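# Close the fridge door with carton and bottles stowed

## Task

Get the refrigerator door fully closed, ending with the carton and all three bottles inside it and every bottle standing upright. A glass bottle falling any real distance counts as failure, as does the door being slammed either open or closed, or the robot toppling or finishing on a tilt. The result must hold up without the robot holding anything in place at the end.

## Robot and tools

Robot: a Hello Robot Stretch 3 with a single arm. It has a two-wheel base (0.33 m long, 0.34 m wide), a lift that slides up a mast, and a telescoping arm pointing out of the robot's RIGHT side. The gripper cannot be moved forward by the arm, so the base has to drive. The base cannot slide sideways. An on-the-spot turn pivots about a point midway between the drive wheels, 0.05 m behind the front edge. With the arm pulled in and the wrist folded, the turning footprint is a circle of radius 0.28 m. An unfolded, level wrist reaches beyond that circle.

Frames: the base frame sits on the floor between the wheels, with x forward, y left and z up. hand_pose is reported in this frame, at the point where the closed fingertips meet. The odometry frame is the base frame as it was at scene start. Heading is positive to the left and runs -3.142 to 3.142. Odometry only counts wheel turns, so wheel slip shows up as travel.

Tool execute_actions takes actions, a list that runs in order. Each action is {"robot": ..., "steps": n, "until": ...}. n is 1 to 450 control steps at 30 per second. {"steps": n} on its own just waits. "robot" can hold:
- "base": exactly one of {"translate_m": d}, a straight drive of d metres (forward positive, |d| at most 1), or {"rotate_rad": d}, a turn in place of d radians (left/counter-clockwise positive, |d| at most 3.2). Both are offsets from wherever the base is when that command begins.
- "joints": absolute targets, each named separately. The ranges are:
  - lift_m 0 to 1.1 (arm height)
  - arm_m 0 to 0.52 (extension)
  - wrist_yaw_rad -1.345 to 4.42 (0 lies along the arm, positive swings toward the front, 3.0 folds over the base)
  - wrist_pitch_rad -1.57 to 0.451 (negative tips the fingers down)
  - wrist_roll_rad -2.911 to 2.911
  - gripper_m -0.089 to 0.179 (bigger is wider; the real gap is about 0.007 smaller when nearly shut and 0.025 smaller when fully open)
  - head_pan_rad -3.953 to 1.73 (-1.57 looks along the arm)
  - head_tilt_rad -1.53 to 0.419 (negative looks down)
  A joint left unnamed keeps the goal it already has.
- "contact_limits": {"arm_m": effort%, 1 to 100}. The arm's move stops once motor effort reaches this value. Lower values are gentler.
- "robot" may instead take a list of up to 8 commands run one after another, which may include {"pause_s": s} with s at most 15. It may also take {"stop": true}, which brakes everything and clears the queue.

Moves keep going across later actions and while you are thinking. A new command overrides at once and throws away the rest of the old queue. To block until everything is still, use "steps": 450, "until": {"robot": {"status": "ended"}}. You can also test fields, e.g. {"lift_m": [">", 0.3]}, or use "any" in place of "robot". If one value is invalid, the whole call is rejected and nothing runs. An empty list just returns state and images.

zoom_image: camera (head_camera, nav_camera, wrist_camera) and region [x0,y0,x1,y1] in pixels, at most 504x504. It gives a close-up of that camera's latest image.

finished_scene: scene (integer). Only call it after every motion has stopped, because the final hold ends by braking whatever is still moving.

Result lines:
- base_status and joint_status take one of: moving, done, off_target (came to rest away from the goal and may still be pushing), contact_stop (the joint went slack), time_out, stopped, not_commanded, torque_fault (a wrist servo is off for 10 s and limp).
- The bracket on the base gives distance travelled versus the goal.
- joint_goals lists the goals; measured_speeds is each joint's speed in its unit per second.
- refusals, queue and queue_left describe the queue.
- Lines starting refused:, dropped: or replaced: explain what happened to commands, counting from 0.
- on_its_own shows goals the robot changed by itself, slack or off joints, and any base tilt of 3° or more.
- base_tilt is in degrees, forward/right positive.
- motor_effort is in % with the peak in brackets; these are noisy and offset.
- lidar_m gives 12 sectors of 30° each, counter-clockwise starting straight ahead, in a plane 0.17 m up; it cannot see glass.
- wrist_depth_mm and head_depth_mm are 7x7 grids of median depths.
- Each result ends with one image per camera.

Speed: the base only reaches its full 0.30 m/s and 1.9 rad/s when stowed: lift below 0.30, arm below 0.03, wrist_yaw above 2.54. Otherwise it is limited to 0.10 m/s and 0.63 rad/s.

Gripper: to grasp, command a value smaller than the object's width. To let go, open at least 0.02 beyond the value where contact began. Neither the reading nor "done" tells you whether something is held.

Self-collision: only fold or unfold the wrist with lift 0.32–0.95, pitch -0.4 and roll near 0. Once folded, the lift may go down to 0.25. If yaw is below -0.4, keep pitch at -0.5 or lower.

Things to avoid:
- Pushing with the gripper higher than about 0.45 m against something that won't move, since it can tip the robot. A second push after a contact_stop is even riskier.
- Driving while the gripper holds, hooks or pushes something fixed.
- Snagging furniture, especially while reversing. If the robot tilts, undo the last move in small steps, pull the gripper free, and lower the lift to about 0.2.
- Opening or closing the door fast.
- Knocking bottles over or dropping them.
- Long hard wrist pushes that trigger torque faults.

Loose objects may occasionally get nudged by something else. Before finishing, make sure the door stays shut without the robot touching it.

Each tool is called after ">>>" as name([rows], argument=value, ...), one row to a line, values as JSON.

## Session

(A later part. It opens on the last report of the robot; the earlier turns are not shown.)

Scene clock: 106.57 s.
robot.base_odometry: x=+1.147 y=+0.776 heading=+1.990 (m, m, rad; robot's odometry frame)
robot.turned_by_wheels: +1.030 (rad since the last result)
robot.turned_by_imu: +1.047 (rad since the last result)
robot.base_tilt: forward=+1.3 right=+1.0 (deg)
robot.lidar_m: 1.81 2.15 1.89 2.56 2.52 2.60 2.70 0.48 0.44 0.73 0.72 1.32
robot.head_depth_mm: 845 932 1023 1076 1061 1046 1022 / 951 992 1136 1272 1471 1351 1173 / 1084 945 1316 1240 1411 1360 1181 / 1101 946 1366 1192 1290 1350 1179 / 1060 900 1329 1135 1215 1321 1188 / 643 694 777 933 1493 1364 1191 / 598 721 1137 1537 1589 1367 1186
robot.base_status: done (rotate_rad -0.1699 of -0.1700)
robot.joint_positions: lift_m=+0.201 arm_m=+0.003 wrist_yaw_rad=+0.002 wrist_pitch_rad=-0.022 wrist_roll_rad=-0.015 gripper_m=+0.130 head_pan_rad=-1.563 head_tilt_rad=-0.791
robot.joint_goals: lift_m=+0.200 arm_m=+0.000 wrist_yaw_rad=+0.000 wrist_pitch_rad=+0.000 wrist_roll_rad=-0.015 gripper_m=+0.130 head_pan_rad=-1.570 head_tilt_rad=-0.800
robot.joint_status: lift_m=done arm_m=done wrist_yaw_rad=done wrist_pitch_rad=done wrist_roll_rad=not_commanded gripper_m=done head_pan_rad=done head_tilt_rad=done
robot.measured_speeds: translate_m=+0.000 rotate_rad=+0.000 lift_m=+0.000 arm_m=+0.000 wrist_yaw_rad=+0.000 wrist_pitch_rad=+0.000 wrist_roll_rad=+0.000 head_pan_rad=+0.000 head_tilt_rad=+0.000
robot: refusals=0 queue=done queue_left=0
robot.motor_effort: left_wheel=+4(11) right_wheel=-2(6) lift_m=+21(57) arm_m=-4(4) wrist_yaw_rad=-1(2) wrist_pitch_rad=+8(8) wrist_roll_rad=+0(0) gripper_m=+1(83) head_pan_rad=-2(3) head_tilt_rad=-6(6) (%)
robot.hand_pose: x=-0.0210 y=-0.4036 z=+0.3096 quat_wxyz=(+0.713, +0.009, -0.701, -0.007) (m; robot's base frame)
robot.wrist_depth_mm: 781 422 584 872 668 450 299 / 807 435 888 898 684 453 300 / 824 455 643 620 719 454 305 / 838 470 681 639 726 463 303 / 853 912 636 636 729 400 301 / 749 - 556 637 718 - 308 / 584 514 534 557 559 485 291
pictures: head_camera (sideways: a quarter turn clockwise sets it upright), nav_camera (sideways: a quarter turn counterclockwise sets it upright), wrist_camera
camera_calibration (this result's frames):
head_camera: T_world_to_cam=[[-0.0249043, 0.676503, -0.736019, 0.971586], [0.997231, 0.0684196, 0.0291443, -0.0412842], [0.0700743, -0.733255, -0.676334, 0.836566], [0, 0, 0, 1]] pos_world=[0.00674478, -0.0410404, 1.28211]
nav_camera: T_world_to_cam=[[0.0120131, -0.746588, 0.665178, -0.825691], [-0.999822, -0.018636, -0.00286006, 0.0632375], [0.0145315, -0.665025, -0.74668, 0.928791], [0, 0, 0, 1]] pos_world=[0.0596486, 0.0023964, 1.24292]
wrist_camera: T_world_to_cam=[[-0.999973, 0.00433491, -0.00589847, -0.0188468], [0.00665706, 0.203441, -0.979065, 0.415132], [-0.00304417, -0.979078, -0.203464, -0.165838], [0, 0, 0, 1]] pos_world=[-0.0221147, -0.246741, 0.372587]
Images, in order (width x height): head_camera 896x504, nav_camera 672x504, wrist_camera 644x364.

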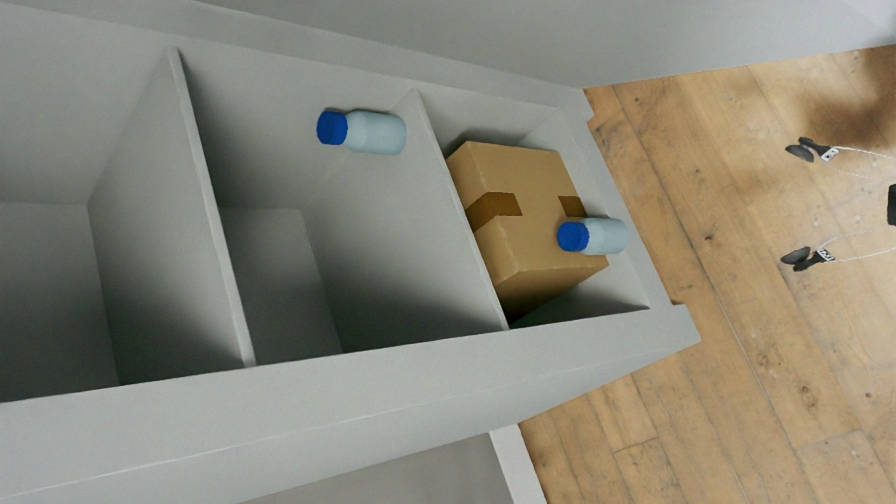

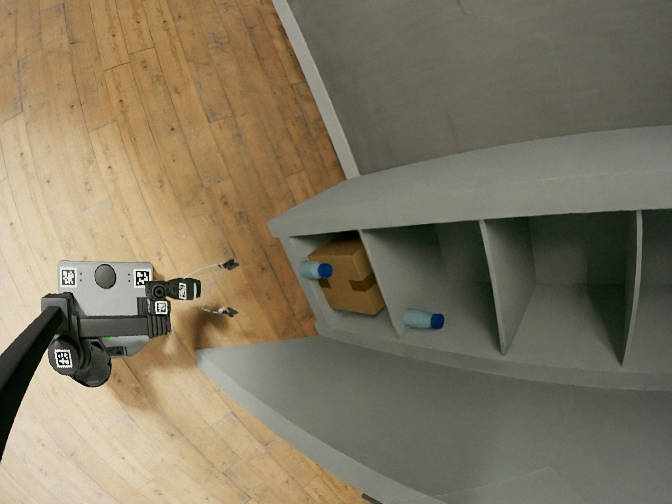

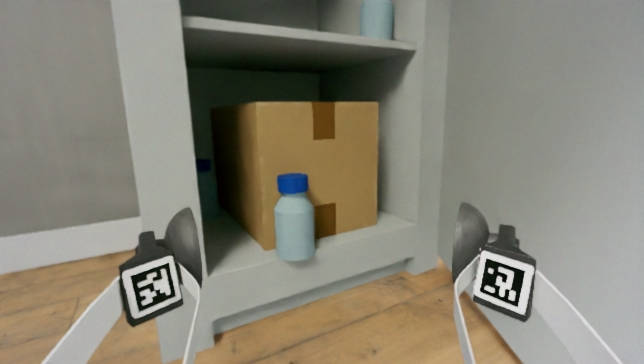

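>>> execute_actions([
  {"robot":[{"base":{"translate_m":0.046},"joints":{"lift_m":0.09,"arm_m":0.29}}],"steps":450,"until":{"robot":{"status":"ended"}}},
])

Scene clock: 109.80 s.
robot.base_odometry: x=+1.128 y=+0.818 heading=+1.990 (m, m, rad; robot's odometry frame)
robot.turned_by_wheels: +0.000 (rad since the last result)
robot.turned_by_imu: +0.001 (rad since the last result)
robot.base_tilt: forward=+1.2 right=+1.0 (deg)
robot.lidar_m: 1.78 2.11 1.87 2.59 2.55 2.63 2.74 0.48 0.47 0.71 0.71 1.29
robot.head_depth_mm: 886 950 1077 1186 1232 1215 1133 / 1009 990 1174 1283 1470 1353 1173 / 1111 945 1365 1199 1362 1382 1147 / 1074 902 1362 1168 1330 1355 1176 / 1029 787 824 933 1131 1329 1184 / 595 674 814 1162 1542 1366 1185 / 706 965 1291 1515 1594 1358 1180
robot.base_status: done (translate_m +0.0460 of +0.0460)
robot.joint_positions: lift_m=+0.091 arm_m=+0.290 wrist_yaw_rad=+0.002 wrist_pitch_rad=-0.021 wrist_roll_rad=-0.015 gripper_m=+0.130 head_pan_rad=-1.563 head_tilt_rad=-0.791
robot.joint_goals: lift_m=+0.090 arm_m=+0.290 wrist_yaw_rad=+0.000 wrist_pitch_rad=+0.000 wrist_roll_rad=-0.015 gripper_m=+0.130 head_pan_rad=-1.570 head_tilt_rad=-0.800
robot.joint_status: lift_m=done arm_m=done wrist_yaw_rad=done wrist_pitch_rad=done wrist_roll_rad=not_commanded gripper_m=done head_pan_rad=done head_tilt_rad=done
robot.measured_speeds: translate_m=+0.000 rotate_rad=+0.000 lift_m=+0.000 arm_m=+0.000 wrist_yaw_rad=+0.000 wrist_pitch_rad=+0.000 wrist_roll_rad=+0.000 head_pan_rad=+0.000 head_tilt_rad=+0.000
robot: refusals=0 queue=done queue_left=0
robot.motor_effort: left_wheel=+3(10) right_wheel=-1(2) lift_m=+21(21) arm_m=+4(6) wrist_yaw_rad=-1(1) wrist_pitch_rad=+8(8) wrist_roll_rad=+0(0) gripper_m=+0(0) head_pan_rad=-2(2) head_tilt_rad=-6(6) (%)
robot.hand_pose: x=-0.0210 y=-0.6904 z=+0.1997 quat_wxyz=(+0.713, +0.008, -0.701, -0.007) (m; robot's base frame)
robot.wrist_depth_mm: 198 546 287 293 345 412 357 / 181 560 306 301 358 420 358 / 180 477 332 256 368 433 361 / 184 484 360 253 386 450 366 / 188 364 331 256 368 451 363 / 193 - 267 275 344 - 366 / 193 220 254 297 374 383 365
pictures: head_camera (sideways: a quarter turn clockwise sets it upright), nav_camera (sideways: a quarter turn counterclockwise sets it upright), wrist_camera
camera_calibration (this result's frames):
head_camera: T_world_to_cam=[[-0.0249026, 0.676503, -0.736018, 0.971586], [0.997231, 0.068417, 0.0291443, -0.0412842], [0.0700724, -0.733255, -0.676334, 0.836566], [0, 0, 0, 1]] pos_world=[0.00674467, -0.0410404, 1.28211]
nav_camera: T_world_to_cam=[[0.0120111, -0.746589, 0.665178, -0.825691], [-0.999822, -0.0186333, -0.00286006, 0.0632375], [0.0145298, -0.665025, -0.74668, 0.928791], [0, 0, 0, 1]] pos_world=[0.0596486, 0.00239627, 1.24292]
wrist_camera: T_world_to_cam=[[-0.999973, 0.00435969, -0.00590055, -0.0182413], [0.00666312, 0.203114, -0.979132, 0.36565], [-0.00307023, -0.979145, -0.203138, -0.469072], [0, 0, 0, 1]] pos_world=[-0.0221174, -0.533479, 0.262626]
Images, in order (width x height): head_camera 896x504, nav_camera 672x504, wrist_camera 644x364.

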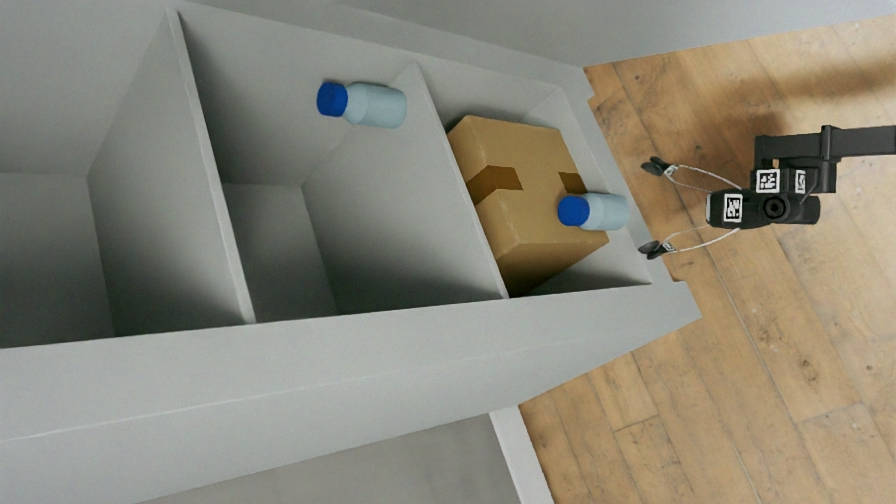

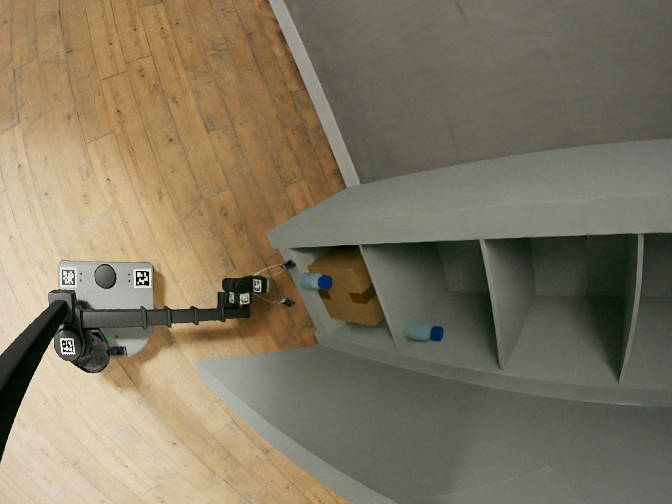

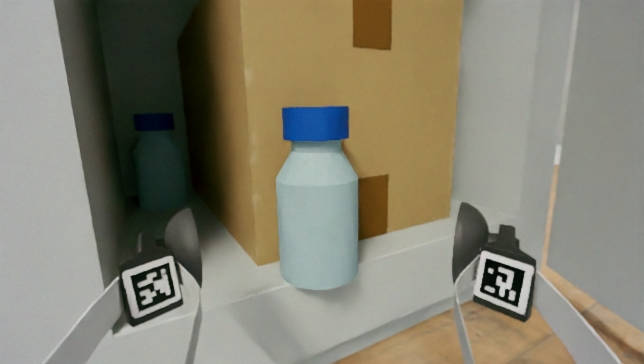

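>>> execute_actions([
  {"robot":[{"joints":{"lift_m":0.065,"gripper_m":0.11}},{"joints":{"arm_m":0.4}},{"joints":{"gripper_m":0.03}},{"joints":{"lift_m":0.085}},{"joints":{"arm_m":0.25}},{"joints":{"lift_m":0.51}},{"joints":{"arm_m":0.52}},{"joints":{"lift_m":0.46}}],"steps":450,"until":{"robot":{"status":"ended"}}},
  {"steps":450,"until":{"robot":{"status":"ended"}}},
])

Scene clock: 125.70 s.
robot.base_odometry: x=+1.128 y=+0.818 heading=+1.990 (m, m, rad; robot's odometry frame)
robot.turned_by_wheels: +0.000 (rad since the last result)
robot.turned_by_imu: +0.004 (rad since the last result)
robot.base_tilt: forward=+1.2 right=+1.1 (deg)
robot.lidar_m: 1.78 2.11 1.88 2.58 2.54 2.62 2.74 0.48 0.47 0.71 0.71 1.29
robot.head_depth_mm: 882 950 1081 1184 1239 1213 1136 / 1003 988 1167 1271 1460 1346 1152 / 1119 944 1367 1157 1397 1345 1178 / 1077 898 1360 1170 1343 1338 1182 / 1031 783 824 936 1127 1323 1187 / 594 675 812 1167 1543 1365 1188 / 705 965 1298 1518 1584 1356 1183
robot.base_status: done (translate_m +0.0460 of +0.0460)
robot.joint_positions: lift_m=+0.460 arm_m=+0.520 wrist_yaw_rad=+0.002 wrist_pitch_rad=-0.045 wrist_roll_rad=-0.015 gripper_m=+0.031 head_pan_rad=-1.563 head_tilt_rad=-0.791
robot.joint_goals: lift_m=+0.460 arm_m=+0.520 wrist_yaw_rad=+0.000 wrist_pitch_rad=+0.000 wrist_roll_rad=-0.015 gripper_m=+0.030 head_pan_rad=-1.570 head_tilt_rad=-0.800
robot.joint_status: lift_m=done arm_m=done wrist_yaw_rad=done wrist_pitch_rad=done wrist_roll_rad=not_commanded gripper_m=done head_pan_rad=done head_tilt_rad=done
robot.measured_speeds: translate_m=+0.000 rotate_rad=+0.000 lift_m=+0.000 arm_m=+0.000 wrist_yaw_rad=+0.000 wrist_pitch_rad=+0.000 wrist_roll_rad=+0.000 head_pan_rad=+0.000 head_tilt_rad=+0.000
robot: refusals=0 queue=done queue_left=0
robot.motor_effort: left_wheel=+3(5) right_wheel=-2(4) lift_m=+23(60) arm_m=+4(5) wrist_yaw_rad=-1(5) wrist_pitch_rad=+17(27) wrist_roll_rad=+0(0) gripper_m=-13(87) head_pan_rad=-2(1) head_tilt_rad=-6(6) (%)
robot.hand_pose: x=-0.0210 y=-0.9196 z=+0.5636 quat_wxyz=(+0.713, +0.017, -0.701, -0.015) (m; robot's base frame)
robot.wrist_depth_mm: 345 377 420 470 395 304 243 / 352 389 429 132 391 312 227 / 358 400 454 139 421 313 218 / 366 412 443 133 394 243 219 / 314 316 311 137 151 247 240 / 225 221 196 142 158 214 209 / 172 172 170 148 164 165 171
pictures: head_camera (sideways: a quarter turn clockwise sets it upright), nav_camera (sideways: a quarter turn counterclockwise sets it upright), wrist_camera
camera_calibration (this result's frames):
head_camera: T_world_to_cam=[[-0.0249026, 0.676503, -0.736018, 0.971586], [0.997231, 0.0684171, 0.0291443, -0.0412842], [0.0700725, -0.733255, -0.676334, 0.836566], [0, 0, 0, 1]] pos_world=[0.00674468, -0.0410404, 1.28211]
nav_camera: T_world_to_cam=[[0.0120112, -0.746589, 0.665178, -0.825691], [-0.999822, -0.0186335, -0.00286006, 0.0632375], [0.0145298, -0.665025, -0.74668, 0.928791], [0, 0, 0, 1]] pos_world=[0.0596486, 0.00239628, 1.24292]
wrist_camera: T_world_to_cam=[[-0.999974, 0.00426468, -0.00576043, -0.0152029], [0.00657584, 0.226201, -0.974059, 0.78688], [-0.00285103, -0.974071, -0.226223, -0.601928], [0, 0, 0, 1]] pos_world=[-0.0220931, -0.764249, 0.63021]
Images, in order (width x height): head_camera 896x504, nav_camera 672x504, wrist_camera 644x364.

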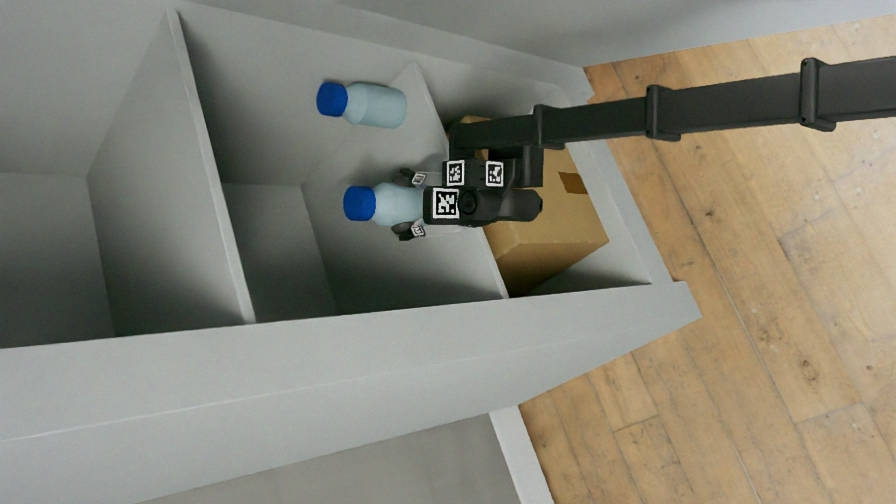

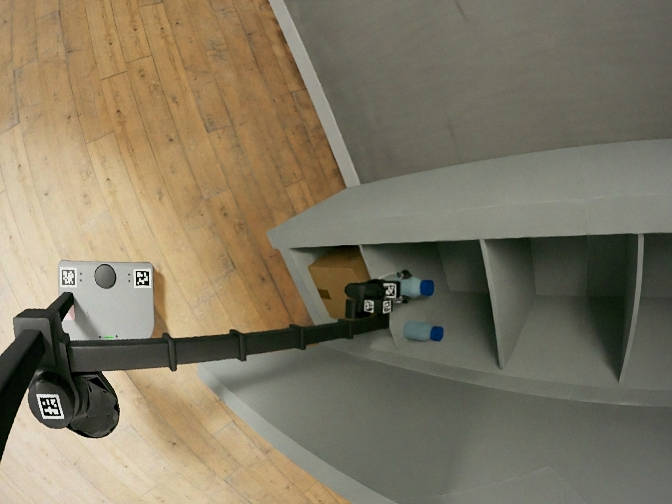

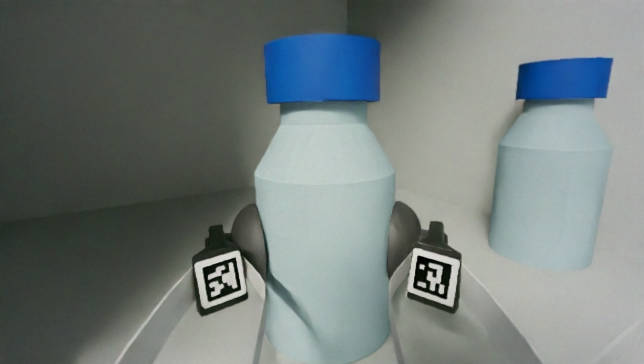

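>>> execute_actions([
  {"robot":[{"joints":{"gripper_m":0.11}},{"joints":{"arm_m":0.0}},{"joints":{"wrist_yaw_rad":1.6,"gripper_m":0,"lift_m":0.34}},{"base":{"translate_m":-0.6}},{"joints":{"wrist_yaw_rad":0.7,"arm_m":0.24,"lift_m":0.25,"head_pan_rad":-1.2}},{"base":{"translate_m":0.5}},{"pause_s":2}],"steps":450,"until":{"robot":{"status":"ended"}}},
  {"steps":450,"until":{"robot":{"status":"ended"}}},
])

Scene clock: 152.00 s.
robot.base_odometry: x=+1.169 y=+0.727 heading=+1.990 (m, m, rad; robot's odometry frame)
robot.turned_by_wheels: +0.000 (rad since the last result)
robot.turned_by_imu: +0.004 (rad since the last result)
robot.base_tilt: forward=+1.2 right=+1.0 (deg)
robot.lidar_m: 1.85 2.20 1.93 2.54 2.50 2.57 2.66 2.56 0.93 0.69 0.67 1.34
robot.head_depth_mm: 582 663 765 907 1103 1318 1229 / 575 654 757 888 1080 1296 1148 / 553 621 736 869 1058 1297 1182 / 656 767 918 1141 1472 1320 1180 / 1129 1271 1462 1710 1581 1362 1189 / 1110 1259 1428 1669 1592 1354 1182 / 1098 1240 1417 1637 1587 1371 1188
robot.base_status: done (translate_m +0.5000 of +0.5000)
robot.joint_positions: lift_m=+0.251 arm_m=+0.240 wrist_yaw_rad=+0.697 wrist_pitch_rad=-0.023 wrist_roll_rad=-0.015 gripper_m=+0.000 head_pan_rad=-1.207 head_tilt_rad=-0.791
robot.joint_goals: lift_m=+0.250 arm_m=+0.240 wrist_yaw_rad=+0.700 wrist_pitch_rad=+0.000 wrist_roll_rad=-0.015 gripper_m=+0.000 head_pan_rad=-1.200 head_tilt_rad=-0.800
robot.joint_status: lift_m=done arm_m=done wrist_yaw_rad=done wrist_pitch_rad=done wrist_roll_rad=not_commanded gripper_m=done head_pan_rad=done head_tilt_rad=done
robot.measured_speeds: translate_m=+0.000 rotate_rad=+0.000 lift_m=+0.000 arm_m=+0.000 wrist_yaw_rad=+0.000 wrist_pitch_rad=+0.000 wrist_roll_rad=+0.000 head_pan_rad=+0.000 head_tilt_rad=+0.000
robot: refusals=0 queue=done queue_left=0
robot.motor_effort: left_wheel=+2(14) right_wheel=-1(19) lift_m=+21(24) arm_m=+4(7) wrist_yaw_rad=+3(27) wrist_pitch_rad=+9(17) wrist_roll_rad=+0(0) gripper_m=-3(81) head_pan_rad=+2(19) head_tilt_rad=-6(6) (%)
robot.hand_pose: x=+0.1427 y=-0.5808 z=+0.3593 quat_wxyz=(+0.673, +0.248, -0.656, +0.236) (m; robot's base frame)
robot.wrist_depth_mm: 961 904 842 229 216 209 199 / 965 930 882 236 225 215 207 / - 992 935 243 232 220 213 / - - 949 252 239 229 218 / - - 954 - 246 235 225 / 845 841 832 - 252 243 231 / 647 630 604 279 266 255 240
pictures: head_camera (sideways: a quarter turn clockwise sets it upright), nav_camera (sideways: a quarter turn counterclockwise sets it upright), wrist_camera
camera_calibration (this result's frames):
head_camera: T_world_to_cam=[[-0.259235, 0.625359, -0.736019, 0.973016], [0.910783, 0.411855, 0.0291443, -0.0407569], [0.321359, -0.662798, -0.676334, 0.835033], [0, 0, 0, 1]] pos_world=[0.0210149, -0.0382398, 1.28211]
nav_camera: T_world_to_cam=[[0.271591, -0.695541, 0.665178, -0.827275], [-0.930571, -0.366099, -0.00286006, 0.0628151], [0.245511, -0.618219, -0.74668, 0.927382], [0, 0, 0, 1]] pos_world=[0.0554521, 0.0209181, 1.24292]
wrist_camera: T_world_to_cam=[[-0.770379, -0.637559, -0.0058895, -0.2596], [-0.126141, 0.161461, -0.978784, 0.493162], [0.624983, -0.753292, -0.204808, -0.286682], [0, 0, 0, 1]] pos_world=[0.0413888, -0.461091, 0.422456]
Images, in order (width x height): head_camera 896x504, nav_camera 672x504, wrist_camera 644x364.

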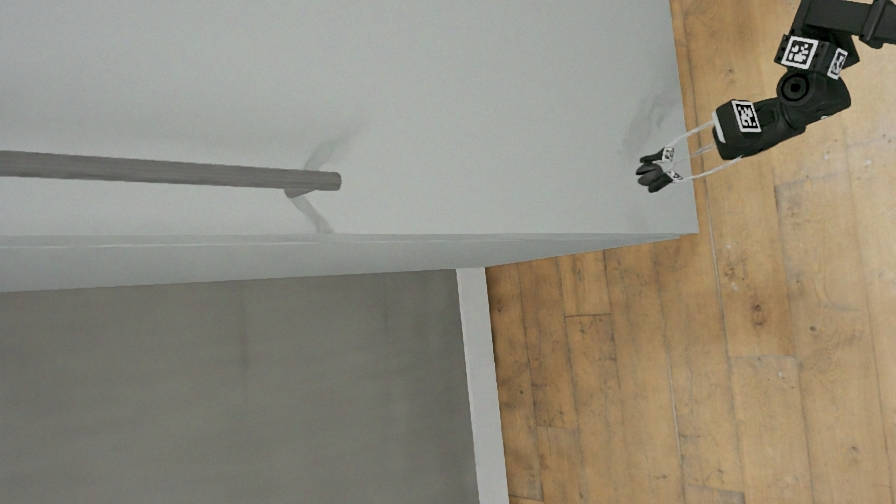

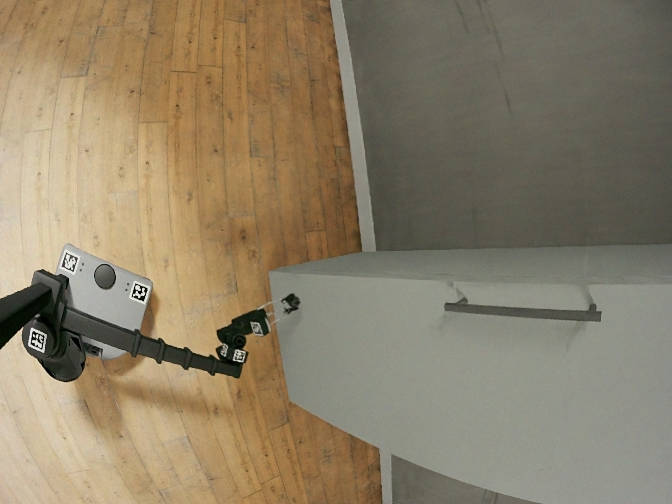

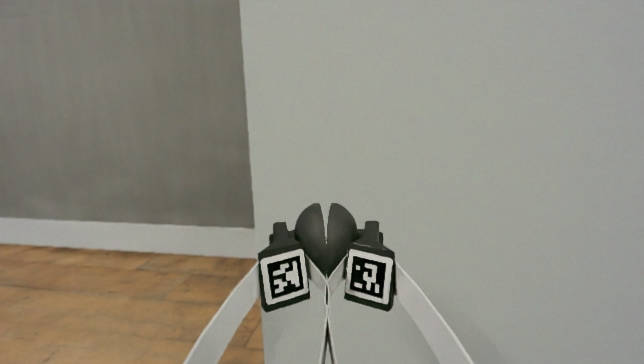

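>>> finished_scene(scene=2)

The scene is finished: the task was done.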